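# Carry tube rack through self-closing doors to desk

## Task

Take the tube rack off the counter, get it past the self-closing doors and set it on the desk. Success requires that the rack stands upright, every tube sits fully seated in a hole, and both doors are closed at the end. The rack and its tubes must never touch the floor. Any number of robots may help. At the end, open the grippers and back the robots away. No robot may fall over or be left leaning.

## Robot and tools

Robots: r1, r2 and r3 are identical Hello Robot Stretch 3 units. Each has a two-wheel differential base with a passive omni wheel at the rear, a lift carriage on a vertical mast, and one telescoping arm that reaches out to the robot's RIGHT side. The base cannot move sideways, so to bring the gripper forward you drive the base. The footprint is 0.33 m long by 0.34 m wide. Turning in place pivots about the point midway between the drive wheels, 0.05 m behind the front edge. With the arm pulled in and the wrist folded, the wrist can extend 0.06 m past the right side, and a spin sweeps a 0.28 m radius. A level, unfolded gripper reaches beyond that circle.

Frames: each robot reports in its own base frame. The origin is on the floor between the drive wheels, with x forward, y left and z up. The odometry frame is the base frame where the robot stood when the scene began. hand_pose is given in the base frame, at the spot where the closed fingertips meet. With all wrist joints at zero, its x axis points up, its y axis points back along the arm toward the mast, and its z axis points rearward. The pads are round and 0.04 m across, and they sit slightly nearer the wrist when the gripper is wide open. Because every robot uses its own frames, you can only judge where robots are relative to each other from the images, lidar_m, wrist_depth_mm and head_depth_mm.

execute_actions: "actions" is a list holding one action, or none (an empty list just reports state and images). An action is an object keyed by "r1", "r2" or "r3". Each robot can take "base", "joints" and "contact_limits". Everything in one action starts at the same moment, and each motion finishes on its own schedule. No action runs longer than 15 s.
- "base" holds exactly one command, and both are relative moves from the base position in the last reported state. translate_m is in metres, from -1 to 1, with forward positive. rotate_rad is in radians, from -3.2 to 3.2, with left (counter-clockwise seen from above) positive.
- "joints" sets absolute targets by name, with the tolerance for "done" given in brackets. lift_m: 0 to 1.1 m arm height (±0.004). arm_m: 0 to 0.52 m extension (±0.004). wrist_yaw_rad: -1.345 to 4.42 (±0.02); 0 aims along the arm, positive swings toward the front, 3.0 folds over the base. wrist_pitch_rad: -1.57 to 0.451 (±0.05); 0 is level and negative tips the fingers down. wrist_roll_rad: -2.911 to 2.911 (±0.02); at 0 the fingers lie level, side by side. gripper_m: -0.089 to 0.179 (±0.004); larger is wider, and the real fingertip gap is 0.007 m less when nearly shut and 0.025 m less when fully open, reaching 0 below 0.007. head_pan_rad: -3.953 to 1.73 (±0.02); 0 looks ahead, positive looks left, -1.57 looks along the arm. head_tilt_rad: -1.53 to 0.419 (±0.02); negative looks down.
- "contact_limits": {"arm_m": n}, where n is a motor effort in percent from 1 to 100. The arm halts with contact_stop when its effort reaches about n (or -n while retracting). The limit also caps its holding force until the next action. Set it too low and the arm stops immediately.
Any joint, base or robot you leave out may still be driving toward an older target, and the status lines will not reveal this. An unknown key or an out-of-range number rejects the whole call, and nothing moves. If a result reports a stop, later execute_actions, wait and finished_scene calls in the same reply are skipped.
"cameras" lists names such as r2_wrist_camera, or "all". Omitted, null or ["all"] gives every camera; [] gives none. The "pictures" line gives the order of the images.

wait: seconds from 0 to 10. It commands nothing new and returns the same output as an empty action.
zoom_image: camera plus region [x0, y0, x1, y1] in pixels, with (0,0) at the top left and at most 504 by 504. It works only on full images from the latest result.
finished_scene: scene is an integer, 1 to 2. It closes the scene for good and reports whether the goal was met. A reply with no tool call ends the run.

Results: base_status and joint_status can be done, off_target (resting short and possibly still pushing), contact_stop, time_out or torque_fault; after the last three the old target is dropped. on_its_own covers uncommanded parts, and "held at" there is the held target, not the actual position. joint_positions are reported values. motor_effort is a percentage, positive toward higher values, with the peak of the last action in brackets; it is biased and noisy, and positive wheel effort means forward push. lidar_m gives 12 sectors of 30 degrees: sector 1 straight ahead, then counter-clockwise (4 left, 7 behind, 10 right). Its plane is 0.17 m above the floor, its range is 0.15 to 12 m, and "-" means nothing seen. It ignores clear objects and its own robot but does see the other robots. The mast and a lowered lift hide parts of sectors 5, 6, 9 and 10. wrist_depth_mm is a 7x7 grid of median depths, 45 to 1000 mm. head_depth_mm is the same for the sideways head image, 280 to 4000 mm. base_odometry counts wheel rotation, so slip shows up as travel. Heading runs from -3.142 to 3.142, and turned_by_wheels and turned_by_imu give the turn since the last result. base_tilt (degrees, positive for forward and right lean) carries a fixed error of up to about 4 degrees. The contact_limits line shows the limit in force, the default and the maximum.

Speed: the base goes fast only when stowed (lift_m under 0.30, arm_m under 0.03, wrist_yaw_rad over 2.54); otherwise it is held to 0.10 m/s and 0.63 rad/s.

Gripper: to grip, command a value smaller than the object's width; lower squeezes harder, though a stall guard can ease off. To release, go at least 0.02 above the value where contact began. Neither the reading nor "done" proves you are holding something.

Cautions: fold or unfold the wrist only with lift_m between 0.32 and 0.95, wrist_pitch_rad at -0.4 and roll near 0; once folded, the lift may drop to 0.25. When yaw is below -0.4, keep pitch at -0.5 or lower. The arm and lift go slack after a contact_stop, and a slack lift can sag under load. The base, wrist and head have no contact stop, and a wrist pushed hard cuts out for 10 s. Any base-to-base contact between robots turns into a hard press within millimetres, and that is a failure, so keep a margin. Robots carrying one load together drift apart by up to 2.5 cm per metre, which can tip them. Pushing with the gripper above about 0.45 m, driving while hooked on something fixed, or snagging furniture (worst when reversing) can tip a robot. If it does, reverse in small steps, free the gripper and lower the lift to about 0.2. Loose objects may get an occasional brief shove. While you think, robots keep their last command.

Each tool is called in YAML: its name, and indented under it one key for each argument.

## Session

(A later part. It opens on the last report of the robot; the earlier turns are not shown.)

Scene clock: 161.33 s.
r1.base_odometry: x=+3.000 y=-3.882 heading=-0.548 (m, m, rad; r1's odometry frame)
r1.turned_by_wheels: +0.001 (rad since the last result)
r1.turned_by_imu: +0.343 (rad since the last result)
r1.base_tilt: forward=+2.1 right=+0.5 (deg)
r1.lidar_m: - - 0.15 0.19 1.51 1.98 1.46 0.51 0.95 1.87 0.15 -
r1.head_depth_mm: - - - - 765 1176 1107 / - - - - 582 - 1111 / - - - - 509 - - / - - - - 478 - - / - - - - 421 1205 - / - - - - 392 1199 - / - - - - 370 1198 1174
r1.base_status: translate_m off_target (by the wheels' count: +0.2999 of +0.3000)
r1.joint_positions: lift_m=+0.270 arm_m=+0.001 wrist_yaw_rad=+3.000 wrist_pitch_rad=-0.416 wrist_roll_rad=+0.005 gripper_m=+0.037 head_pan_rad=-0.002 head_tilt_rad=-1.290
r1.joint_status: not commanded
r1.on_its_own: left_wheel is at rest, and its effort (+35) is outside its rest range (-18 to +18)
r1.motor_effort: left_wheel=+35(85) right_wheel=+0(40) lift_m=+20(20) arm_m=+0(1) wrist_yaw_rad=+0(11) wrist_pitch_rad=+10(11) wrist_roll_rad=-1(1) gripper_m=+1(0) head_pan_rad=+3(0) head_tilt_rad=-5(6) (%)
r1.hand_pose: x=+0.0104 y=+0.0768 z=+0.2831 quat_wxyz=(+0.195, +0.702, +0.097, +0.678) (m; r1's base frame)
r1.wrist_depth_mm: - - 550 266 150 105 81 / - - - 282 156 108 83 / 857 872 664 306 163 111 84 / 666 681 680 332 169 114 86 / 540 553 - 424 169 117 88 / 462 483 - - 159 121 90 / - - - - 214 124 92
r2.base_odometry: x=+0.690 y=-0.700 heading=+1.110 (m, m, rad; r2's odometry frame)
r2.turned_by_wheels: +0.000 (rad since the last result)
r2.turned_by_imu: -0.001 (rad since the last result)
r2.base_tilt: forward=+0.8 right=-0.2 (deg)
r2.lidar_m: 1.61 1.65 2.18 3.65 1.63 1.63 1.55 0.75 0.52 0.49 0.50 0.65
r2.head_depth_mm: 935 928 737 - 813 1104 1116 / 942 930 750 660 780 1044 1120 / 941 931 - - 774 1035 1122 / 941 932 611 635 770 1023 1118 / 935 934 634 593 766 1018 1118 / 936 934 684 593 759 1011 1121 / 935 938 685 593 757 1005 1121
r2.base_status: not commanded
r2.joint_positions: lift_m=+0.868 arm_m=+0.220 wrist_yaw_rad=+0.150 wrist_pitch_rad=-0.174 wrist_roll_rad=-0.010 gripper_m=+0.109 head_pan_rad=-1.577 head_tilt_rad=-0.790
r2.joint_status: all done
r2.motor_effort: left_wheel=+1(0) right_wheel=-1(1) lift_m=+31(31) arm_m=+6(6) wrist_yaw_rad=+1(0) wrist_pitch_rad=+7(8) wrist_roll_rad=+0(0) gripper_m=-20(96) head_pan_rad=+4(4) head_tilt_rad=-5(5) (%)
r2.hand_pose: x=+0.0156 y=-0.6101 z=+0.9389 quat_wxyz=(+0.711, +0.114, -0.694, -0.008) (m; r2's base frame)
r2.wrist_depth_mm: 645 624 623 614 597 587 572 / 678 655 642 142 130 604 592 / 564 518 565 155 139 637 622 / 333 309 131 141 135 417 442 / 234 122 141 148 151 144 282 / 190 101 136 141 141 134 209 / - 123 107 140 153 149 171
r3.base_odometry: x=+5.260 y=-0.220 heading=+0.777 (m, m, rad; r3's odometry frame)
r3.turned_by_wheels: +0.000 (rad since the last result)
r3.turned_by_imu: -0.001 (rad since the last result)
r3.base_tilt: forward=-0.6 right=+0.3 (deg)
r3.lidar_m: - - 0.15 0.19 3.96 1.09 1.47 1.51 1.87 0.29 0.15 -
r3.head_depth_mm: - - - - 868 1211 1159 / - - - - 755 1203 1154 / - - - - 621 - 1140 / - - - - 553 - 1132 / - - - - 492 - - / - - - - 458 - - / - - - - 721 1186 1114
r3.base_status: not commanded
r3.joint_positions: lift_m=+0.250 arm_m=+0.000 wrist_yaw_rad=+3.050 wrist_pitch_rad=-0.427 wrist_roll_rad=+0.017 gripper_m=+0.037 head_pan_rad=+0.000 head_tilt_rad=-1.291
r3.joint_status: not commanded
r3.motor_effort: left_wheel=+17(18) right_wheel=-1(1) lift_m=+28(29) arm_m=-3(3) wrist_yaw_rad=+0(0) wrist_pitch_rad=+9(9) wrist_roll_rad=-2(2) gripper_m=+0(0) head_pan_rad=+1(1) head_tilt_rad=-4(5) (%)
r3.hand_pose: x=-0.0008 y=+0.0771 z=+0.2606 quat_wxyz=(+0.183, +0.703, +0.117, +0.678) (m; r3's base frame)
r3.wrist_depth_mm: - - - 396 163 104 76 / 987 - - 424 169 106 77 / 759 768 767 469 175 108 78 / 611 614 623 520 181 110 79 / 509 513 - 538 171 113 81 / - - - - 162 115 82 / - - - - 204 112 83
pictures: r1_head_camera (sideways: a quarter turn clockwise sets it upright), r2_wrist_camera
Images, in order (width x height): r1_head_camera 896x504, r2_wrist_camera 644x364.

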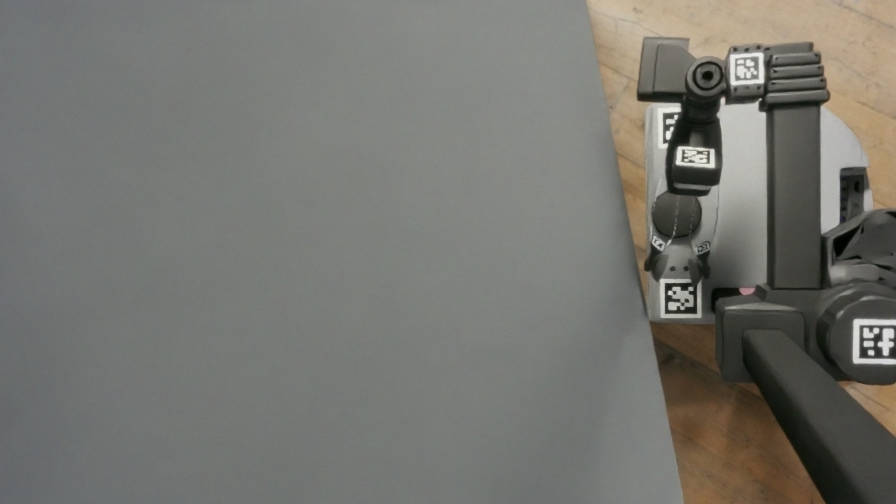

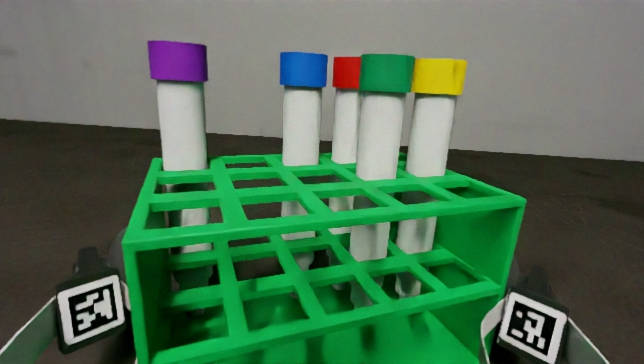

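execute_actions:
  actions:
    - {"r1":{"base":{"rotate_rad":0.3}},"r2":{"joints":{"lift_m":0.91}}}
  cameras: []

execute_actions:
  actions:
    - {"r1":{"base":{"translate_m":0.3}},"r2":{"joints":{"arm_m":0,"wrist_pitch_rad":-0.03}}}
  cameras: []

execute_actions:
  actions:
    - {"r1":{"base":{"rotate_rad":0.3}},"r2":{"joints":{"wrist_yaw_rad":2.0}}}
  cameras: []

execute_actions:
  actions:
    - {"r1":{"base":{"translate_m":0.3}},"r2":{"base":{"rotate_rad":2.2},"joints":{"head_pan_rad":0.4,"head_tilt_rad":-0.8}}}
  cameras: ["r1_nav_camera","r2_wrist_camera","r2_nav_camera","r2_head_camera"]

Scene clock: 163.90 s.
r1.base_odometry: x=+3.000 y=-3.882 heading=-0.249 (m, m, rad; r1's odometry frame)
r1.turned_by_wheels: +0.299 (rad since the last result)
r1.turned_by_imu: +0.233 (rad since the last result)
r1.base_tilt: forward=+2.1 right=+0.5 (deg)
r1.lidar_m: - - 0.15 0.44 2.07 2.13 0.52 0.50 2.09 0.19 0.15 -
r1.head_depth_mm: - - - - 422 1168 1114 / - - - - 456 - 1114 / - - - - 459 - - / - - - - 523 - - / - - - - 493 1215 - / - - - - 569 1207 - / - - - - 648 1211 1173
r1.base_status: done
r1.joint_positions: lift_m=+0.270 arm_m=+0.001 wrist_yaw_rad=+3.001 wrist_pitch_rad=-0.416 wrist_roll_rad=+0.006 gripper_m=+0.037 head_pan_rad=-0.002 head_tilt_rad=-1.289
r1.joint_status: not commanded
r1.motor_effort: left_wheel=-2(26) right_wheel=+17(37) lift_m=+18(20) arm_m=+0(1) wrist_yaw_rad=-1(12) wrist_pitch_rad=+10(10) wrist_roll_rad=-1(2) gripper_m=+0(0) head_pan_rad=+1(1) head_tilt_rad=-6(6) (%)
r1.hand_pose: x=+0.0103 y=+0.0769 z=+0.2832 quat_wxyz=(+0.195, +0.702, +0.097, +0.678) (m; r1's base frame)
r1.wrist_depth_mm: - - - 556 210 115 80 / - - - 600 208 115 79 / 866 858 903 647 209 115 79 / 657 668 702 662 208 114 79 / 549 548 - 572 186 114 79 / 470 480 - - 168 114 79 / - - - - 235 114 79
r2.base_odometry: x=+0.690 y=-0.700 heading=+1.110 (m, m, rad; r2's odometry frame)
r2.turned_by_wheels: +0.000 (rad since the last result)
r2.turned_by_imu: -0.001 (rad since the last result)
r2.base_tilt: forward=+0.9 right=-0.2 (deg)
r2.lidar_m: 1.60 1.65 2.18 3.65 1.62 1.63 1.55 0.75 0.52 0.49 0.50 0.65
r2.head_depth_mm: 940 954 - 644 784 1055 1119 / 939 984 - 651 781 1045 1115 / 939 983 - 648 777 1034 1120 / 936 957 633 590 771 1025 1118 / 935 933 646 591 767 1017 1117 / 938 935 683 592 759 1009 1120 / 936 939 684 594 756 1001 1119
r2.base_status: not commanded
r2.joint_positions: lift_m=+0.910 arm_m=+0.220 wrist_yaw_rad=+0.150 wrist_pitch_rad=-0.174 wrist_roll_rad=-0.010 gripper_m=+0.109 head_pan_rad=-1.577 head_tilt_rad=-0.790
r2.joint_status: all done
r2.motor_effort: left_wheel=+2(1) right_wheel=-1(1) lift_m=+52(54) arm_m=+5(6) wrist_yaw_rad=+0(0) wrist_pitch_rad=+7(8) wrist_roll_rad=+0(0) gripper_m=-20(20) head_pan_rad=+4(5) head_tilt_rad=-6(5) (%)
r2.hand_pose: x=+0.0155 y=-0.6100 z=+0.9802 quat_wxyz=(+0.711, +0.114, -0.694, -0.008) (m; r2's base frame)
r2.wrist_depth_mm: 656 637 613 603 584 576 575 / 696 665 637 629 610 611 588 / 706 695 666 174 631 641 616 / 446 457 450 163 170 563 596 / 318 157 318 170 163 347 386 / 256 133 149 150 155 141 285 / - 145 159 167 158 146 228
r3.base_odometry: x=+5.260 y=-0.220 heading=+0.777 (m, m, rad; r3's odometry frame)
r3.turned_by_wheels: +0.000 (rad since the last result)
r3.turned_by_imu: +0.000 (rad since the last result)
r3.base_tilt: forward=-0.8 right=+0.4 (deg)
r3.lidar_m: - - 0.15 0.19 3.95 1.09 1.46 1.51 1.87 0.29 0.15 -
r3.head_depth_mm: - - - - 873 1210 1159 / - - - - 754 1210 1153 / - - - - 621 - 1139 / - - - - 553 - 1134 / - - - - 493 - - / - - - - 458 - - / - - - - 722 1185 1118
r3.base_status: not commanded
r3.joint_positions: lift_m=+0.250 arm_m=+0.000 wrist_yaw_rad=+3.050 wrist_pitch_rad=-0.427 wrist_roll_rad=+0.017 gripper_m=+0.037 head_pan_rad=+0.000 head_tilt_rad=-1.291
r3.joint_status: not commanded
r3.motor_effort: left_wheel=+17(17) right_wheel=-1(2) lift_m=+28(29) arm_m=-3(3) wrist_yaw_rad=+0(0) wrist_pitch_rad=+9(9) wrist_roll_rad=-1(2) gripper_m=+0(0) head_pan_rad=+1(1) head_tilt_rad=-5(4) (%)
r3.hand_pose: x=-0.0008 y=+0.0771 z=+0.2606 quat_wxyz=(+0.183, +0.703, +0.117, +0.678) (m; r3's base frame)
r3.wrist_depth_mm: - - - 394 164 104 76 / - - - 423 169 106 77 / 750 752 769 464 175 108 78 / 609 616 619 528 182 110 79 / 518 510 - 537 170 113 81 / - - - - 162 116 82 / - - - - 203 112 83
pictures: none
No camera images: the call's "cameras" was empty. Leave "cameras" out to get every camera's image.

Scene clock: 167.73 s.
r1.base_odometry: x=+3.291 y=-3.956 heading=-0.248 (m, m, rad; r1's odometry frame)
r1.turned_by_wheels: +0.001 (rad since the last result)
r1.turned_by_imu: +0.207 (rad since the last result)
r1.base_tilt: forward=+2.1 right=+0.5 (deg)
r1.lidar_m: - - 0.15 0.19 2.78 1.84 0.72 1.16 1.90 2.91 0.15 -
r1.head_depth_mm: - - - - 888 1171 1111 / - - - - 647 - 1109 / - - - - 519 - - / - - - - 466 - - / - - - - 432 1205 - / - - - - 390 1197 - / - - - - 366 1199 1172
r1.base_status: done
r1.joint_positions: lift_m=+0.270 arm_m=+0.001 wrist_yaw_rad=+3.000 wrist_pitch_rad=-0.416 wrist_roll_rad=+0.006 gripper_m=+0.037 head_pan_rad=-0.002 head_tilt_rad=-1.290
r1.joint_status: not commanded
r1.on_its_own: left_wheel is at rest, and its effort (+22) is outside its rest range (-18 to +18)
r1.motor_effort: left_wheel=+22(88) right_wheel=+1(39) lift_m=+20(20) arm_m=+0(3) wrist_yaw_rad=+0(12) wrist_pitch_rad=+10(11) wrist_roll_rad=-2(1) gripper_m=+0(0) head_pan_rad=+0(2) head_tilt_rad=-5(6) (%)
r1.hand_pose: x=+0.0105 y=+0.0767 z=+0.2831 quat_wxyz=(+0.195, +0.702, +0.096, +0.678) (m; r1's base frame)
r1.wrist_depth_mm: - - - 259 152 107 83 / - - - 281 158 110 85 / 854 878 857 301 165 113 87 / 666 667 696 325 173 117 89 / 538 540 - 415 171 121 91 / 459 477 - - 164 125 93 / - - - - 216 128 95
r2.base_odometry: x=+0.690 y=-0.700 heading=+1.110 (m, m, rad; r2's odometry frame)
r2.turned_by_wheels: +0.000 (rad since the last result)
r2.turned_by_imu: -0.001 (rad since the last result)
r2.base_tilt: forward=+1.0 right=-0.2 (deg)
r2.lidar_m: 1.60 1.65 2.17 3.63 2.05 1.64 1.55 0.75 0.52 0.49 0.50 0.65
r2.head_depth_mm: 940 932 680 625 - - 1068 / 940 930 681 624 728 - 1095 / 938 932 441 449 - - 1101 / 940 934 427 444 - 1055 1119 / 937 937 659 458 768 1020 1123 / 938 933 682 609 761 1010 1122 / 935 940 685 593 756 1003 1121
r2.base_status: not commanded
r2.joint_positions: lift_m=+0.910 arm_m=+0.000 wrist_yaw_rad=+0.150 wrist_pitch_rad=-0.061 wrist_roll_rad=-0.010 gripper_m=+0.109 head_pan_rad=-1.577 head_tilt_rad=-0.790
r2.joint_status: all done
r2.motor_effort: left_wheel=+1(2) right_wheel=-1(0) lift_m=+52(51) arm_m=-5(7) wrist_yaw_rad=+1(0) wrist_pitch_rad=+10(11) wrist_roll_rad=+0(0) gripper_m=-19(19) head_pan_rad=+4(4) head_tilt_rad=-6(6) (%)
r2.hand_pose: x=+0.0165 y=-0.3968 z=+1.0087 quat_wxyz=(+0.710, +0.074, -0.699, +0.031) (m; r2's base frame)
r2.wrist_depth_mm: 879 856 836 834 817 804 790 / 903 915 877 840 842 813 815 / 930 929 878 175 837 850 837 / 714 714 694 158 169 866 847 / 436 162 436 169 162 490 560 / 329 135 149 150 155 140 372 / - 146 160 169 158 143 291
r3.base_odometry: x=+5.260 y=-0.220 heading=+0.777 (m, m, rad; r3's odometry frame)
r3.turned_by_wheels: +0.000 (rad since the last result)
r3.turned_by_imu: -0.001 (rad since the last result)
r3.base_tilt: forward=-0.7 right=+0.3 (deg)
r3.lidar_m: - - 0.15 0.19 3.96 1.09 1.46 1.51 1.87 0.29 0.15 -
r3.head_depth_mm: - - - - 874 1214 1153 / - - - - 754 1205 1152 / - - - - 620 - 1142 / - - - - 553 - 1129 / - - - - 492 - - / - - - - 459 - - / - - - - 722 1188 1112
r3.base_status: not commanded
r3.joint_positions: lift_m=+0.250 arm_m=+0.000 wrist_yaw_rad=+3.050 wrist_pitch_rad=-0.427 wrist_roll_rad=+0.017 gripper_m=+0.037 head_pan_rad=+0.000 head_tilt_rad=-1.291
r3.joint_status: not commanded
r3.motor_effort: left_wheel=+17(18) right_wheel=-1(1) lift_m=+28(29) arm_m=-3(3) wrist_yaw_rad=+0(0) wrist_pitch_rad=+9(9) wrist_roll_rad=-2(2) gripper_m=-1(0) head_pan_rad=+1(0) head_tilt_rad=-5(4) (%)
r3.hand_pose: x=-0.0008 y=+0.0771 z=+0.2606 quat_wxyz=(+0.183, +0.703, +0.117, +0.678) (m; r3's base frame)
r3.wrist_depth_mm: - - - 395 163 103 76 / 996 - - 425 169 106 77 / 764 757 778 469 175 108 78 / 610 616 622 522 181 110 79 / 510 515 - 536 171 113 81 / - - - - 162 115 82 / - - - - 204 113 83
pictures: none
No camera images: the call's "cameras" was empty. Leave "cameras" out to get every camera's image.

Scene clock: 169.67 s.
r1.base_odometry: x=+3.291 y=-3.956 heading=+0.051 (m, m, rad; r1's odometry frame)
r1.turned_by_wheels: +0.300 (rad since the last result)
r1.turned_by_imu: +0.252 (rad since the last result)
r1.base_tilt: forward=+2.1 right=+0.5 (deg)
r1.lidar_m: - - 0.15 0.45 2.78 0.73 0.71 2.22 1.90 0.19 0.15 -
r1.head_depth_mm: - - - - 423 1165 1113 / - - - - 454 - 1106 / - - - - 465 - - / - - - - 465 - - / - - - - 504 1212 - / - - - - 585 1209 - / - - - - 662 1213 1170
r1.base_status: done
r1.joint_positions: lift_m=+0.270 arm_m=+0.001 wrist_yaw_rad=+3.001 wrist_pitch_rad=-0.416 wrist_roll_rad=+0.006 gripper_m=+0.037 head_pan_rad=-0.002 head_tilt_rad=-1.289
r1.joint_status: not commanded
r1.motor_effort: left_wheel=-1(14) right_wheel=+12(38) lift_m=+18(19) arm_m=+0(1) wrist_yaw_rad=-1(7) wrist_pitch_rad=+10(11) wrist_roll_rad=-2(2) gripper_m=+0(0) head_pan_rad=+0(1) head_tilt_rad=-6(6) (%)
r1.hand_pose: x=+0.0103 y=+0.0768 z=+0.2832 quat_wxyz=(+0.195, +0.702, +0.097, +0.678) (m; r1's base frame)
r1.wrist_depth_mm: - - - - 214 117 80 / - - - - 214 116 80 / 861 863 891 861 213 116 80 / 662 672 711 667 211 116 80 / 542 547 - 567 188 115 80 / 467 487 - - 170 115 80 / - - - - 237 115 80
r2.base_odometry: x=+0.690 y=-0.700 heading=+1.110 (m, m, rad; r2's odometry frame)
r2.turned_by_wheels: +0.000 (rad since the last result)
r2.turned_by_imu: +0.000 (rad since the last result)
r2.base_tilt: forward=+0.9 right=-0.3 (deg)
r2.lidar_m: 1.60 1.64 2.17 3.64 2.05 1.64 1.55 0.75 0.52 0.49 0.50 0.65
r2.head_depth_mm: 941 930 681 626 - - 1119 / 942 934 681 624 - - 1117 / 940 931 681 590 - - 1097 / 937 933 682 591 718 957 1079 / 939 935 682 591 769 968 - / 935 934 683 592 761 887 - / 933 935 685 593 757 917 -
r2.base_status: not commanded
r2.joint_positions: lift_m=+0.910 arm_m=+0.000 wrist_yaw_rad=+1.998 wrist_pitch_rad=-0.061 wrist_roll_rad=-0.010 gripper_m=+0.109 head_pan_rad=-1.577 head_tilt_rad=-0.790
r2.joint_status: all done
r2.motor_effort: left_wheel=+2(1) right_wheel=-1(1) lift_m=+52(52) arm_m=-5(5) wrist_yaw_rad=+2(3) wrist_pitch_rad=+9(9) wrist_roll_rad=+0(0) gripper_m=-19(20) head_pan_rad=+5(4) head_tilt_rad=-6(5) (%)
r2.hand_pose: x=+0.2101 y=-0.0400 z=+1.0087 quat_wxyz=(+0.403, +0.603, -0.362, +0.586) (m; r2's base frame)
r2.wrist_depth_mm: - - - - - - - / - - - - - - - / - - - 174 - - - / - - - 157 168 - - / - 162 - 170 163 - - / - 135 149 149 154 141 - / - 146 160 167 158 143 655
r3.base_odometry: x=+5.260 y=-0.220 heading=+0.777 (m, m, rad; r3's odometry frame)
r3.turned_by_wheels: +0.000 (rad since the last result)
r3.turned_by_imu: +0.000 (rad since the last result)
r3.base_tilt: forward=-0.7 right=+0.4 (deg)
r3.lidar_m: - - 0.15 0.19 3.96 1.09 1.46 1.51 1.87 0.29 0.15 -
r3.head_depth_mm: - - - - 870 1217 1161 / - - - - 755 1208 1153 / - - - - 623 - 1141 / - - - - 552 - 1132 / - - - - 494 - - / - - - - 458 - - / - - - - 722 1190 1112
r3.base_status: not commanded
r3.joint_positions: lift_m=+0.250 arm_m=+0.000 wrist_yaw_rad=+3.050 wrist_pitch_rad=-0.427 wrist_roll_rad=+0.017 gripper_m=+0.037 head_pan_rad=+0.000 head_tilt_rad=-1.291
r3.joint_status: not commanded
r3.motor_effort: left_wheel=+17(17) right_wheel=-1(1) lift_m=+28(29) arm_m=-3(3) wrist_yaw_rad=+0(0) wrist_pitch_rad=+9(9) wrist_roll_rad=-2(2) gripper_m=+0(1) head_pan_rad=+1(1) head_tilt_rad=-4(5) (%)
r3.hand_pose: x=-0.0008 y=+0.0771 z=+0.2606 quat_wxyz=(+0.183, +0.703, +0.117, +0.678) (m; r3's base frame)
r3.wrist_depth_mm: - - - 392 163 104 76 / 986 - - 426 169 106 77 / 761 756 775 464 175 108 78 / 613 620 619 524 181 110 79 / 515 509 - 533 170 113 81 / - - - - 162 115 82 / - - - - 203 112 83
pictures: none
No camera images: the call's "cameras" was empty. Leave "cameras" out to get every camera's image.

Scene clock: 174.13 s.
r1.base_odometry: x=+3.590 y=-3.940 heading=+0.052 (m, m, rad; r1's odometry frame)
r1.turned_by_wheels: +0.001 (rad since the last result)
r1.turned_by_imu: +0.299 (rad since the last result)
r1.base_tilt: forward=+2.1 right=+0.5 (deg)
r1.lidar_m: - - 0.15 0.19 2.05 0.91 1.46 2.17 2.85 0.26 0.15 -
r1.head_depth_mm: - - - - 499 1173 1116 / - - - - 454 - 1109 / - - - - 415 - - / - - - - 395 - - / - - - - 450 1215 - / - - - - 415 1202 - / - - - - 384 1202 1177
r1.base_status: done
r1.joint_positions: lift_m=+0.270 arm_m=+0.001 wrist_yaw_rad=+3.000 wrist_pitch_rad=-0.416 wrist_roll_rad=+0.007 gripper_m=+0.037 head_pan_rad=-0.001 head_tilt_rad=-1.289
r1.joint_status: not commanded
r1.on_its_own: left_wheel is at rest, and its effort (+25) is outside its rest range (-18 to +18)
r1.motor_effort: left_wheel=+25(92) right_wheel=+0(47) lift_m=+19(21) arm_m=-1(3) wrist_yaw_rad=+0(11) wrist_pitch_rad=+10(12) wrist_roll_rad=-2(2) gripper_m=-1(1) head_pan_rad=+1(0) head_tilt_rad=-5(6) (%)
r1.hand_pose: x=+0.0105 y=+0.0767 z=+0.2831 quat_wxyz=(+0.195, +0.702, +0.096, +0.678) (m; r1's base frame)
r1.wrist_depth_mm: - - - 317 136 87 64 / - - - 338 140 88 64 / 864 - 883 357 142 89 65 / 663 678 698 384 146 91 66 / 541 554 - 530 140 92 67 / 466 489 - - 130 94 68 / - - - - 177 95 68
r2.base_odometry: x=+0.690 y=-0.700 heading=-2.973 (m, m, rad; r2's odometry frame)
r2.turned_by_wheels: +2.200 (rad since the last result)
r2.turned_by_imu: +2.215 (rad since the last result)
r2.base_tilt: forward=+0.8 right=-0.3 (deg)
r2.lidar_m: 2.08 1.58 1.55 0.67 0.50 0.49 0.51 0.72 1.60 1.70 2.42 2.06
r2.head_depth_mm: 2822 2737 2225 1832 1532 781 - / 3180 3151 2313 1826 1566 - 1083 / 3455 2995 2304 1817 1509 1344 1100 / 1522 1747 2018 1824 1515 1283 1120 / 1440 1629 1877 1840 1506 1299 1119 / 1360 1537 1745 1828 1515 1288 1118 / 1279 1441 1625 1772 1516 1292 1119
r2.base_status: done
r2.joint_positions: lift_m=+0.910 arm_m=+0.000 wrist_yaw_rad=+1.998 wrist_pitch_rad=-0.061 wrist_roll_rad=-0.010 gripper_m=+0.109 head_pan_rad=+0.393 head_tilt_rad=-0.790
r2.joint_status: all done
r2.motor_effort: left_wheel=-1(3) right_wheel=+2(5) lift_m=+52(52) arm_m=-5(5) wrist_yaw_rad=+2(4) wrist_pitch_rad=+9(9) wrist_roll_rad=+0(0) gripper_m=-19(20) head_pan_rad=+4(51) head_tilt_rad=-5(5) (%)
r2.hand_pose: x=+0.2101 y=-0.0399 z=+1.0087 quat_wxyz=(+0.403, +0.603, -0.362, +0.586) (m; r2's base frame)
r2.wrist_depth_mm: - - - - - - - / - - - - - - - / - - - 173 - - - / - - - 158 167 - - / - 161 - 169 163 - - / - 135 150 150 154 141 - / - 146 161 167 158 143 -
r3.base_odometry: x=+5.260 y=-0.220 heading=+0.777 (m, m, rad; r3's odometry frame)
r3.turned_by_wheels: +0.000 (rad since the last result)
r3.turned_by_imu: -0.001 (rad since the last result)
r3.base_tilt: forward=-0.8 right=+0.4 (deg)
r3.lidar_m: - - 0.15 0.19 3.96 1.09 1.46 1.51 1.87 0.29 0.15 -
r3.head_depth_mm: - - - - 871 1212 1159 / - - - - 756 1208 1158 / - - - - 622 - 1138 / - - - - 553 - 1134 / - - - - 493 - - / - - - - 458 - - / - - - - 722 1183 1112
r3.base_status: not commanded
r3.joint_positions: lift_m=+0.250 arm_m=+0.000 wrist_yaw_rad=+3.050 wrist_pitch_rad=-0.427 wrist_roll_rad=+0.017 gripper_m=+0.037 head_pan_rad=+0.000 head_tilt_rad=-1.291
r3.joint_status: not commanded
r3.motor_effort: left_wheel=+17(17) right_wheel=+0(0) lift_m=+29(29) arm_m=-3(3) wrist_yaw_rad=+0(0) wrist_pitch_rad=+9(9) wrist_roll_rad=-2(2) gripper_m=-1(0) head_pan_rad=+0(0) head_tilt_rad=-5(5) (%)
r3.hand_pose: x=-0.0008 y=+0.0771 z=+0.2606 quat_wxyz=(+0.183, +0.703, +0.117, +0.678) (m; r3's base frame)
r3.wrist_depth_mm: - - - 392 164 104 76 / - - - 423 170 106 77 / 758 759 774 465 176 108 78 / 618 623 620 515 182 110 79 / 514 512 - 542 170 113 81 / - - - - 162 115 82 / - - - - 204 112 83
pictures: r1_nav_camera (sideways: a quarter turn counterclockwise sets it upright), r2_head_camera (sideways: a quarter turn clockwise sets it upright), r2_nav_camera (sideways: a quarter turn counterclockwise sets it upright), r2_wrist_camera
Images, in order (width x height): r1_nav_camera 672x504, r2_head_camera 896x504, r2_nav_camera 672x504, r2_wrist_camera 644x364.

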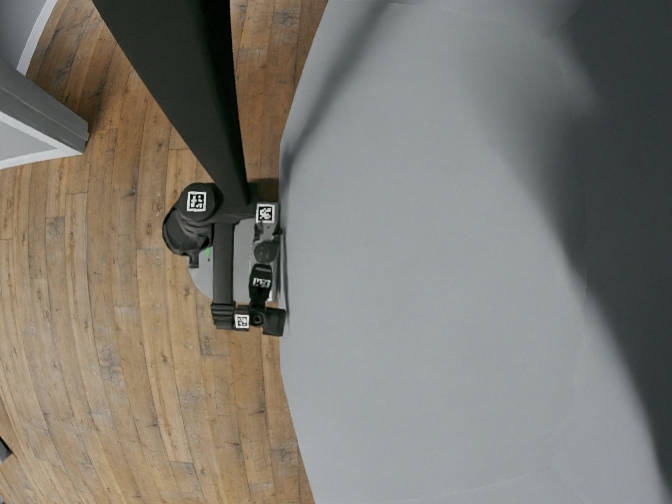

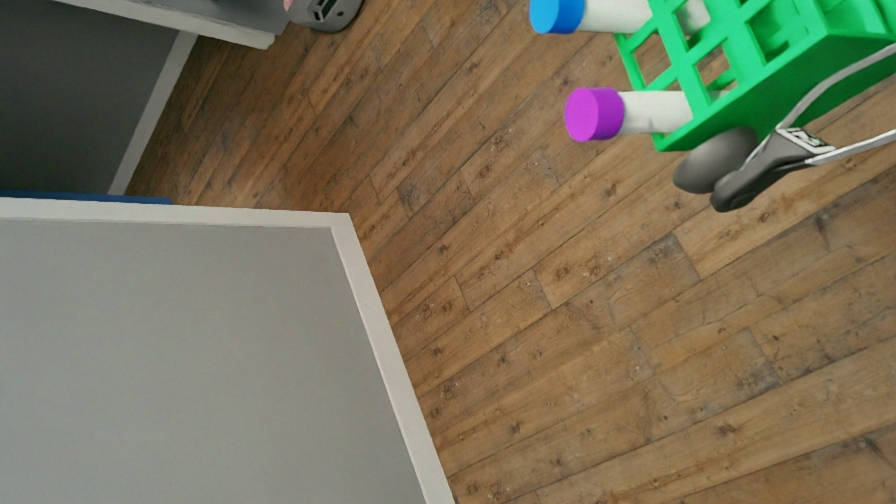

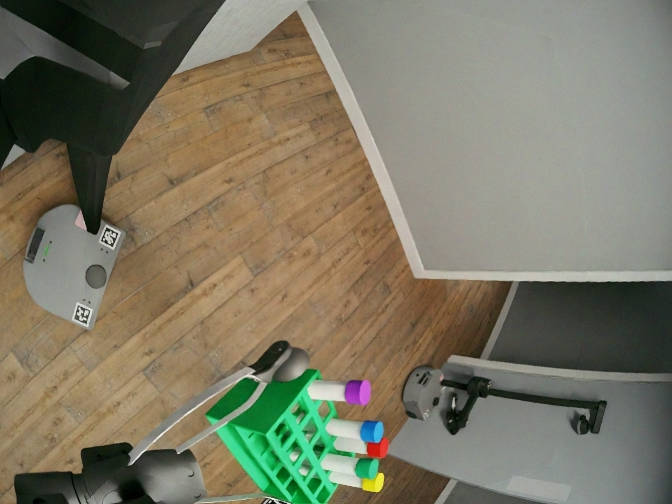

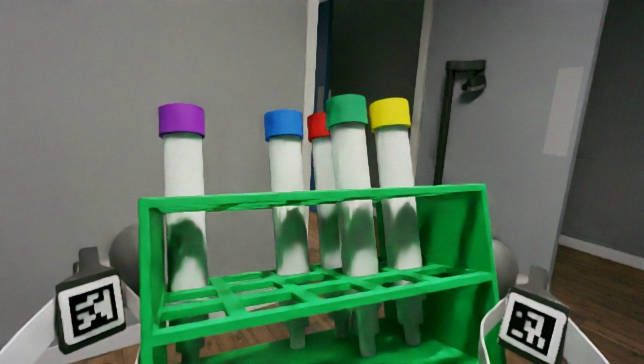

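execute_actions:
  actions:
    - {"r1":{"base":{"translate_m":-0.14}},"r2":{"base":{"rotate_rad":0.05},"joints":{"wrist_pitch_rad":-0.25}}}
  cameras: []

execute_actions:
  actions:
    - {"r1":{"base":{"rotate_rad":-1.35}},"r2":{"base":{"translate_m":0.3}}}
  cameras: []

execute_actions:
  actions:
    - {"r1":{"base":{"translate_m":0.3}},"r2":{"base":{"translate_m":0.4},"joints":{"head_tilt_rad":-0.9,"head_pan_rad":0.3}}}
  cameras: ["r1_nav_camera","r2_wrist_camera","r2_nav_camera"]

Scene clock: 178.13 s.
r1.base_odometry: x=+3.450 y=-3.947 heading=+0.052 (m, m, rad; r1's odometry frame)
r1.turned_by_wheels: +0.000 (rad since the last result)
r1.turned_by_imu: -0.024 (rad since the last result)
r1.base_tilt: forward=+2.1 right=+0.5 (deg)
r1.lidar_m: - 0.15 0.15 1.77 1.90 0.79 1.33 2.05 2.88 0.19 0.15 -
r1.head_depth_mm: - - - - 402 1165 1111 / - - - - 443 - 1109 / - - - - 469 - - / - - - - 525 - - / - - - - 655 1213 - / - - - - 871 1211 - / - - - 333 1244 1208 1175
r1.base_status: done
r1.joint_positions: lift_m=+0.270 arm_m=+0.001 wrist_yaw_rad=+2.986 wrist_pitch_rad=-0.416 wrist_roll_rad=+0.006 gripper_m=+0.037 head_pan_rad=-0.001 head_tilt_rad=-1.289
r1.joint_status: not commanded
r1.on_its_own: wrist_yaw_rad is at rest, and its effort (+18) is outside its rest range (-12 to +12)
r1.motor_effort: left_wheel=+0(17) right_wheel=+10(30) lift_m=+20(19) arm_m=+1(2) wrist_yaw_rad=+18(42) wrist_pitch_rad=+10(10) wrist_roll_rad=-2(2) gripper_m=+0(1) head_pan_rad=+1(0) head_tilt_rad=-6(6) (%)
r1.hand_pose: x=+0.0135 y=+0.0765 z=+0.2831 quat_wxyz=(+0.200, +0.703, +0.092, +0.677) (m; r1's base frame)
r1.wrist_depth_mm: - - - - 332 155 102 / - - - - 319 153 101 / 840 - 905 909 312 151 100 / 665 667 690 713 298 149 99 / 539 560 - 576 257 146 98 / 464 484 - 506 222 144 97 / - - - - 318 142 96
r2.base_odometry: x=+0.690 y=-0.700 heading=-2.923 (m, m, rad; r2's odometry frame)
r2.turned_by_wheels: +0.050 (rad since the last result)
r2.turned_by_imu: +0.049 (rad since the last result)
r2.base_tilt: forward=+0.8 right=-0.4 (deg)
r2.lidar_m: 1.86 1.57 1.55 0.64 0.50 0.49 0.52 0.76 1.61 1.73 2.58 1.87
r2.head_depth_mm: 2942 3055 2223 1834 1514 304 302 / 3396 3165 2330 1825 1509 288 293 / 1582 1863 2151 1821 1508 1286 1079 / 1485 1691 1973 1838 1519 1288 1123 / 1405 1601 1833 1835 1522 1288 1120 / 1337 1504 1721 1839 1515 1289 1124 / 1276 1427 1630 1786 1517 1290 1122
r2.base_status: done
r2.joint_positions: lift_m=+0.910 arm_m=+0.000 wrist_yaw_rad=+1.998 wrist_pitch_rad=-0.272 wrist_roll_rad=-0.010 gripper_m=+0.109 head_pan_rad=+0.393 head_tilt_rad=-0.790
r2.joint_status: all done
r2.motor_effort: left_wheel=-1(3) right_wheel=+3(6) lift_m=+52(52) arm_m=-5(5) wrist_yaw_rad=+2(3) wrist_pitch_rad=+7(9) wrist_roll_rad=+0(0) gripper_m=-19(19) head_pan_rad=+5(5) head_tilt_rad=-5(5) (%)
r2.hand_pose: x=+0.1973 y=-0.0457 z=+0.9562 quat_wxyz=(+0.462, +0.638, -0.296, +0.540) (m; r2's base frame)
r2.wrist_depth_mm: - - - - - - - / - - - - - - - / - - - 175 - - - / - - - 159 169 - - / - 164 - 170 162 - - / - 135 149 150 154 140 - / - - 161 168 159 143 -
r3.base_odometry: x=+5.260 y=-0.220 heading=+0.777 (m, m, rad; r3's odometry frame)
r3.turned_by_wheels: +0.000 (rad since the last result)
r3.turned_by_imu: -0.001 (rad since the last result)
r3.base_tilt: forward=-0.7 right=+0.4 (deg)
r3.lidar_m: - - 0.15 0.19 3.97 1.09 1.46 1.51 1.87 0.29 0.15 -
r3.head_depth_mm: - - - - 873 1210 1153 / - - - - 756 1211 1152 / - - - - 621 - 1139 / - - - - 553 - 1129 / - - - - 493 - - / - - - - 458 - - / - - - - 722 1187 1112
r3.base_status: not commanded
r3.joint_positions: lift_m=+0.250 arm_m=+0.000 wrist_yaw_rad=+3.050 wrist_pitch_rad=-0.427 wrist_roll_rad=+0.017 gripper_m=+0.037 head_pan_rad=+0.000 head_tilt_rad=-1.291
r3.joint_status: not commanded
r3.motor_effort: left_wheel=+17(17) right_wheel=-1(1) lift_m=+29(28) arm_m=-3(3) wrist_yaw_rad=+0(0) wrist_pitch_rad=+9(9) wrist_roll_rad=-2(2) gripper_m=+0(0) head_pan_rad=+1(0) head_tilt_rad=-5(5) (%)
r3.hand_pose: x=-0.0008 y=+0.0771 z=+0.2606 quat_wxyz=(+0.183, +0.703, +0.117, +0.678) (m; r3's base frame)
r3.wrist_depth_mm: - - - 392 164 104 76 / 993 - - 424 169 106 77 / 748 750 773 465 175 108 78 / 616 617 616 522 182 110 79 / 516 511 - 541 171 113 80 / - - - - 161 115 82 / - - - - 203 113 83
pictures: none
No camera images: the call's "cameras" was empty. Leave "cameras" out to get every camera's image.

Scene clock: 182.10 s.
r1.base_odometry: x=+3.450 y=-3.948 heading=-1.298 (m, m, rad; r1's odometry frame)
r1.turned_by_wheels: -1.349 (rad since the last result)
r1.turned_by_imu: -0.867 (rad since the last result)
r1.base_tilt: forward=+2.1 right=+0.5 (deg)
r1.lidar_m: 0.15 - 0.15 0.18 0.39 2.13 0.77 0.71 2.22 1.72 2.80 0.23
r1.head_depth_mm: - 330 533 1285 1238 1167 1115 / - 303 414 844 1249 - 1105 / - - 342 577 1230 - - / - - 311 439 951 - - / - - - 354 626 1201 - / - - - 317 467 1001 - / - - - - 372 685 1167
r1.base_status: done
r1.joint_positions: lift_m=+0.270 arm_m=+0.001 wrist_yaw_rad=+3.000 wrist_pitch_rad=-0.416 wrist_roll_rad=+0.006 gripper_m=+0.037 head_pan_rad=+0.000 head_tilt_rad=-1.291
r1.joint_status: not commanded
r1.on_its_own: left_wheel is at rest, and its effort (+23) is outside its rest range (-18 to +18)
r1.motor_effort: left_wheel=+23(96) right_wheel=+0(15) lift_m=+20(20) arm_m=+0(1) wrist_yaw_rad=+0(17) wrist_pitch_rad=+10(12) wrist_roll_rad=-2(2) gripper_m=+1(1) head_pan_rad=+0(1) head_tilt_rad=-5(6) (%)
r1.hand_pose: x=+0.0105 y=+0.0769 z=+0.2831 quat_wxyz=(+0.195, +0.702, +0.096, +0.678) (m; r1's base frame)
r1.wrist_depth_mm: - - 293 218 173 144 123 / - - 320 238 183 151 128 / 868 - 352 258 197 160 135 / 669 667 396 286 211 169 141 / 545 552 - 337 225 180 149 / 466 479 - - 230 193 157 / - - - - 289 207 166
r2.base_odometry: x=+0.397 y=-0.765 heading=-2.924 (m, m, rad; r2's odometry frame)
r2.turned_by_wheels: +0.000 (rad since the last result)
r2.turned_by_imu: -0.001 (rad since the last result)
r2.base_tilt: forward=+0.9 right=-0.3 (deg)
r2.lidar_m: 1.59 1.39 1.37 0.97 0.75 0.74 0.79 1.14 1.78 1.92 2.86 1.55
r2.head_depth_mm: 2705 2851 2193 1798 1515 304 302 / 3090 3132 2320 1827 1513 288 293 / 2875 3099 2311 1836 1515 1283 1079 / 1303 1483 1732 1826 1507 1288 1116 / 1242 1404 1622 1772 1508 1287 1123 / 1184 1333 1526 1737 1514 1290 1119 / 1121 1260 1427 1661 1515 1287 1122
r2.base_status: done
r2.joint_positions: lift_m=+0.910 arm_m=+0.000 wrist_yaw_rad=+1.998 wrist_pitch_rad=-0.273 wrist_roll_rad=-0.010 gripper_m=+0.109 head_pan_rad=+0.393 head_tilt_rad=-0.790
r2.joint_status: not commanded
r2.motor_effort: left_wheel=+0(3) right_wheel=+2(6) lift_m=+52(52) arm_m=-5(5) wrist_yaw_rad=+2(2) wrist_pitch_rad=+7(7) wrist_roll_rad=+0(0) gripper_m=-20(20) head_pan_rad=+5(4) head_tilt_rad=-5(5) (%)
r2.hand_pose: x=+0.1973 y=-0.0457 z=+0.9561 quat_wxyz=(+0.462, +0.638, -0.295, +0.540) (m; r2's base frame)
r2.wrist_depth_mm: - - - - - - - / - - - - - - - / - - - 174 - - - / - - - 158 169 - - / - 167 - 170 164 - - / - 136 149 150 153 141 - / - - 161 167 158 143 -
r3.base_odometry: x=+5.260 y=-0.220 heading=+0.777 (m, m, rad; r3's odometry frame)
r3.turned_by_wheels: +0.000 (rad since the last result)
r3.turned_by_imu: -0.001 (rad since the last result)
r3.base_tilt: forward=-0.7 right=+0.4 (deg)
r3.lidar_m: - - 0.15 0.19 3.93 1.09 1.46 1.51 1.87 0.29 0.15 -
r3.head_depth_mm: - - - - 872 1210 1157 / - - - - 755 1207 1155 / - - - - 621 - 1142 / - - - - 553 - 1132 / - - - - 493 - - / - - - - 458 - - / - - - - 720 1190 1112
r3.base_status: not commanded
r3.joint_positions: lift_m=+0.250 arm_m=+0.000 wrist_yaw_rad=+3.050 wrist_pitch_rad=-0.427 wrist_roll_rad=+0.017 gripper_m=+0.037 head_pan_rad=+0.000 head_tilt_rad=-1.291
r3.joint_status: not commanded
r3.motor_effort: left_wheel=+17(17) right_wheel=-1(0) lift_m=+29(29) arm_m=-3(3) wrist_yaw_rad=+0(0) wrist_pitch_rad=+9(9) wrist_roll_rad=-2(2) gripper_m=-1(1) head_pan_rad=+1(0) head_tilt_rad=-3(5) (%)
r3.hand_pose: x=-0.0008 y=+0.0771 z=+0.2606 quat_wxyz=(+0.183, +0.703, +0.117, +0.678) (m; r3's base frame)
r3.wrist_depth_mm: - - - 392 164 103 76 / 986 - 998 422 168 106 77 / 756 754 762 465 175 108 78 / 604 611 624 519 182 110 79 / 516 518 - 538 171 113 81 / - - - - 162 115 82 / - - - - 204 112 83
pictures: none
No camera images: the call's "cameras" was empty. Leave "cameras" out to get every camera's image.

Scene clock: 187.07 s.
r1.base_odometry: x=+3.531 y=-4.236 heading=-1.297 (m, m, rad; r1's odometry frame)
r1.turned_by_wheels: +0.000 (rad since the last result)
r1.turned_by_imu: +0.749 (rad since the last result)
r1.base_tilt: forward=+2.2 right=+0.5 (deg)
r1.lidar_m: - - 0.15 0.19 2.36 0.89 1.11 1.41 2.82 0.32 0.15 -
r1.head_depth_mm: - - - - 586 1167 1110 / - - - - 501 - 1104 / - - - - 514 - - / - - - - 463 - - / - - - - 412 1211 - / - - - - 378 1198 - / - - - - 402 1204 1180
r1.base_status: done
r1.joint_positions: lift_m=+0.270 arm_m=+0.001 wrist_yaw_rad=+3.000 wrist_pitch_rad=-0.416 wrist_roll_rad=+0.006 gripper_m=+0.037 head_pan_rad=+0.000 head_tilt_rad=-1.291
r1.joint_status: not commanded
r1.on_its_own: left_wheel is at rest, and its effort (+20) is outside its rest range (-18 to +18)
r1.motor_effort: left_wheel=+20(68) right_wheel=+0(8) lift_m=+20(20) arm_m=+1(0) wrist_yaw_rad=+1(1) wrist_pitch_rad=+10(10) wrist_roll_rad=-2(1) gripper_m=+0(0) head_pan_rad=+1(0) head_tilt_rad=-5(5) (%)
r1.hand_pose: x=+0.0105 y=+0.0769 z=+0.2831 quat_wxyz=(+0.195, +0.702, +0.096, +0.678) (m; r1's base frame)
r1.wrist_depth_mm: - - - 300 140 92 68 / - - - 320 144 93 69 / 861 - 890 339 147 95 70 / 658 667 692 369 153 97 71 / 538 546 - 496 147 99 72 / 462 481 - - 137 100 73 / - - - - 186 102 74
r2.base_odometry: x=+0.006 y=-0.851 heading=-2.924 (m, m, rad; r2's odometry frame)
r2.turned_by_wheels: +0.000 (rad since the last result)
r2.turned_by_imu: -0.002 (rad since the last result)
r2.base_tilt: forward=+0.7 right=-0.3 (deg)
r2.lidar_m: 1.42 1.15 1.14 1.22 1.08 1.06 1.13 2.05 2.02 2.17 3.13 1.33
r2.head_depth_mm: 1540 1630 1654 1561 316 325 307 / 2476 2511 1997 1644 1383 304 1039 / 2789 2528 2002 1664 1359 302 1075 / 3059 2535 1998 1662 1419 1235 1098 / 2655 2453 1850 1631 1418 1238 1094 / 1019 1170 1360 1581 1424 1238 1096 / 968 1099 1262 1489 1424 1244 1097
r2.base_status: done
r2.joint_positions: lift_m=+0.910 arm_m=+0.000 wrist_yaw_rad=+1.998 wrist_pitch_rad=-0.273 wrist_roll_rad=-0.010 gripper_m=+0.109 head_pan_rad=+0.307 head_tilt_rad=-0.889
r2.joint_status: all done
r2.motor_effort: left_wheel=+0(0) right_wheel=+2(6) lift_m=+52(52) arm_m=-5(5) wrist_yaw_rad=+2(2) wrist_pitch_rad=+7(7) wrist_roll_rad=+0(0) gripper_m=-19(19) head_pan_rad=-5(19) head_tilt_rad=-6(18) (%)
r2.hand_pose: x=+0.1973 y=-0.0457 z=+0.9561 quat_wxyz=(+0.462, +0.638, -0.295, +0.540) (m; r2's base frame)
r2.wrist_depth_mm: 864 930 - - - - 954 / 902 - - - - - 968 / 949 - - 174 - - 995 / - - - 158 169 - - / - 166 - 171 163 - - / - 136 149 151 154 141 - / - - 160 167 158 143 -
r3.base_odometry: x=+5.260 y=-0.220 heading=+0.777 (m, m, rad; r3's odometry frame)
r3.turned_by_wheels: +0.000 (rad since the last result)
r3.turned_by_imu: -0.001 (rad since the last result)
r3.base_tilt: forward=-0.8 right=+0.4 (deg)
r3.lidar_m: - - 0.15 0.19 3.95 1.09 1.47 1.51 1.87 0.29 0.15 -
r3.head_depth_mm: - - - - 872 1210 1154 / - - - - 755 1205 1152 / - - - - 621 - 1146 / - - - - 553 - 1130 / - - - - 492 - - / - - - - 458 - - / - - - - 720 1187 1111
r3.base_status: not commanded
r3.joint_positions: lift_m=+0.250 arm_m=+0.000 wrist_yaw_rad=+3.050 wrist_pitch_rad=-0.427 wrist_roll_rad=+0.017 gripper_m=+0.037 head_pan_rad=+0.000 head_tilt_rad=-1.291
r3.joint_status: not commanded
r3.motor_effort: left_wheel=+17(17) right_wheel=+0(1) lift_m=+28(29) arm_m=-3(3) wrist_yaw_rad=+0(0) wrist_pitch_rad=+9(9) wrist_roll_rad=-2(2) gripper_m=+0(0) head_pan_rad=+1(1) head_tilt_rad=-5(5) (%)
r3.hand_pose: x=-0.0008 y=+0.0771 z=+0.2606 quat_wxyz=(+0.183, +0.703, +0.117, +0.678) (m; r3's base frame)
r3.wrist_depth_mm: - - - 390 164 104 76 / 999 - 999 426 169 106 77 / 777 751 772 464 175 108 78 / 612 614 617 525 181 110 79 / 512 514 - 531 171 113 81 / - - - - 162 115 82 / - - - - 203 113 83
pictures: r1_nav_camera (sideways: a quarter turn counterclockwise sets it upright), r2_nav_camera (sideways: a quarter turn counterclockwise sets it upright), r2_wrist_camera
Images, in order (width x height): r1_nav_camera 672x504, r2_nav_camera 672x504, r2_wrist_camera 644x364.

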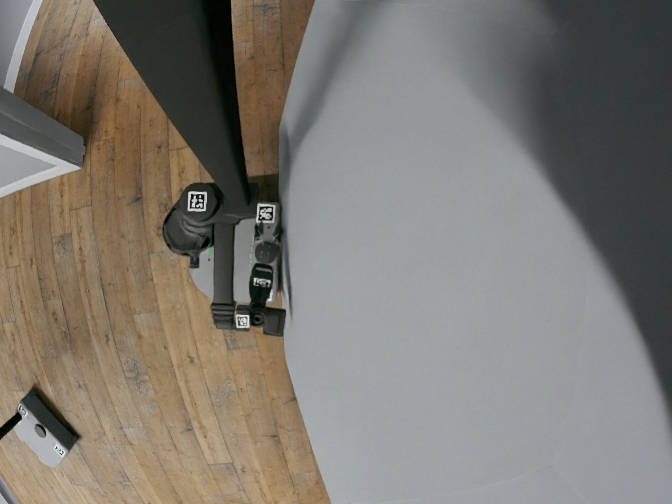

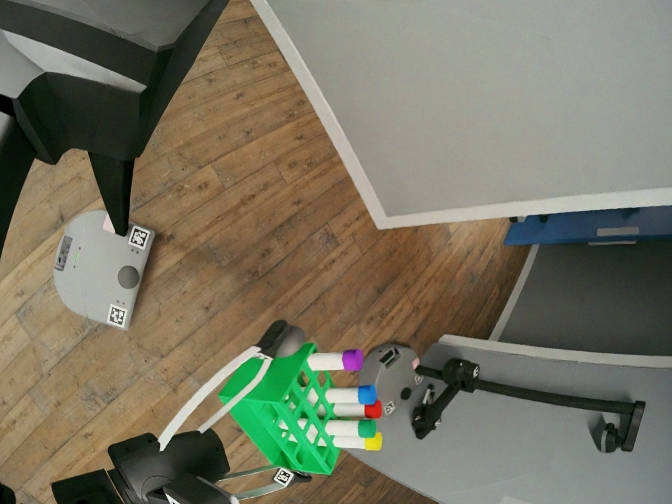

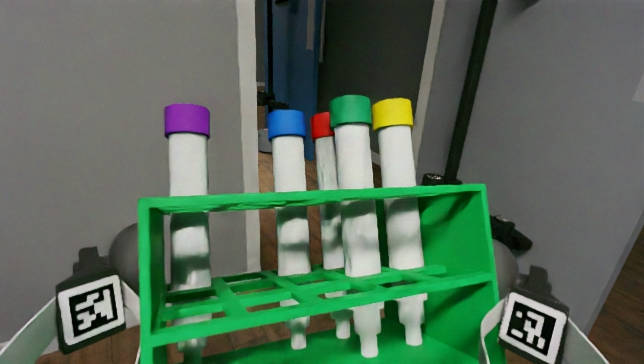

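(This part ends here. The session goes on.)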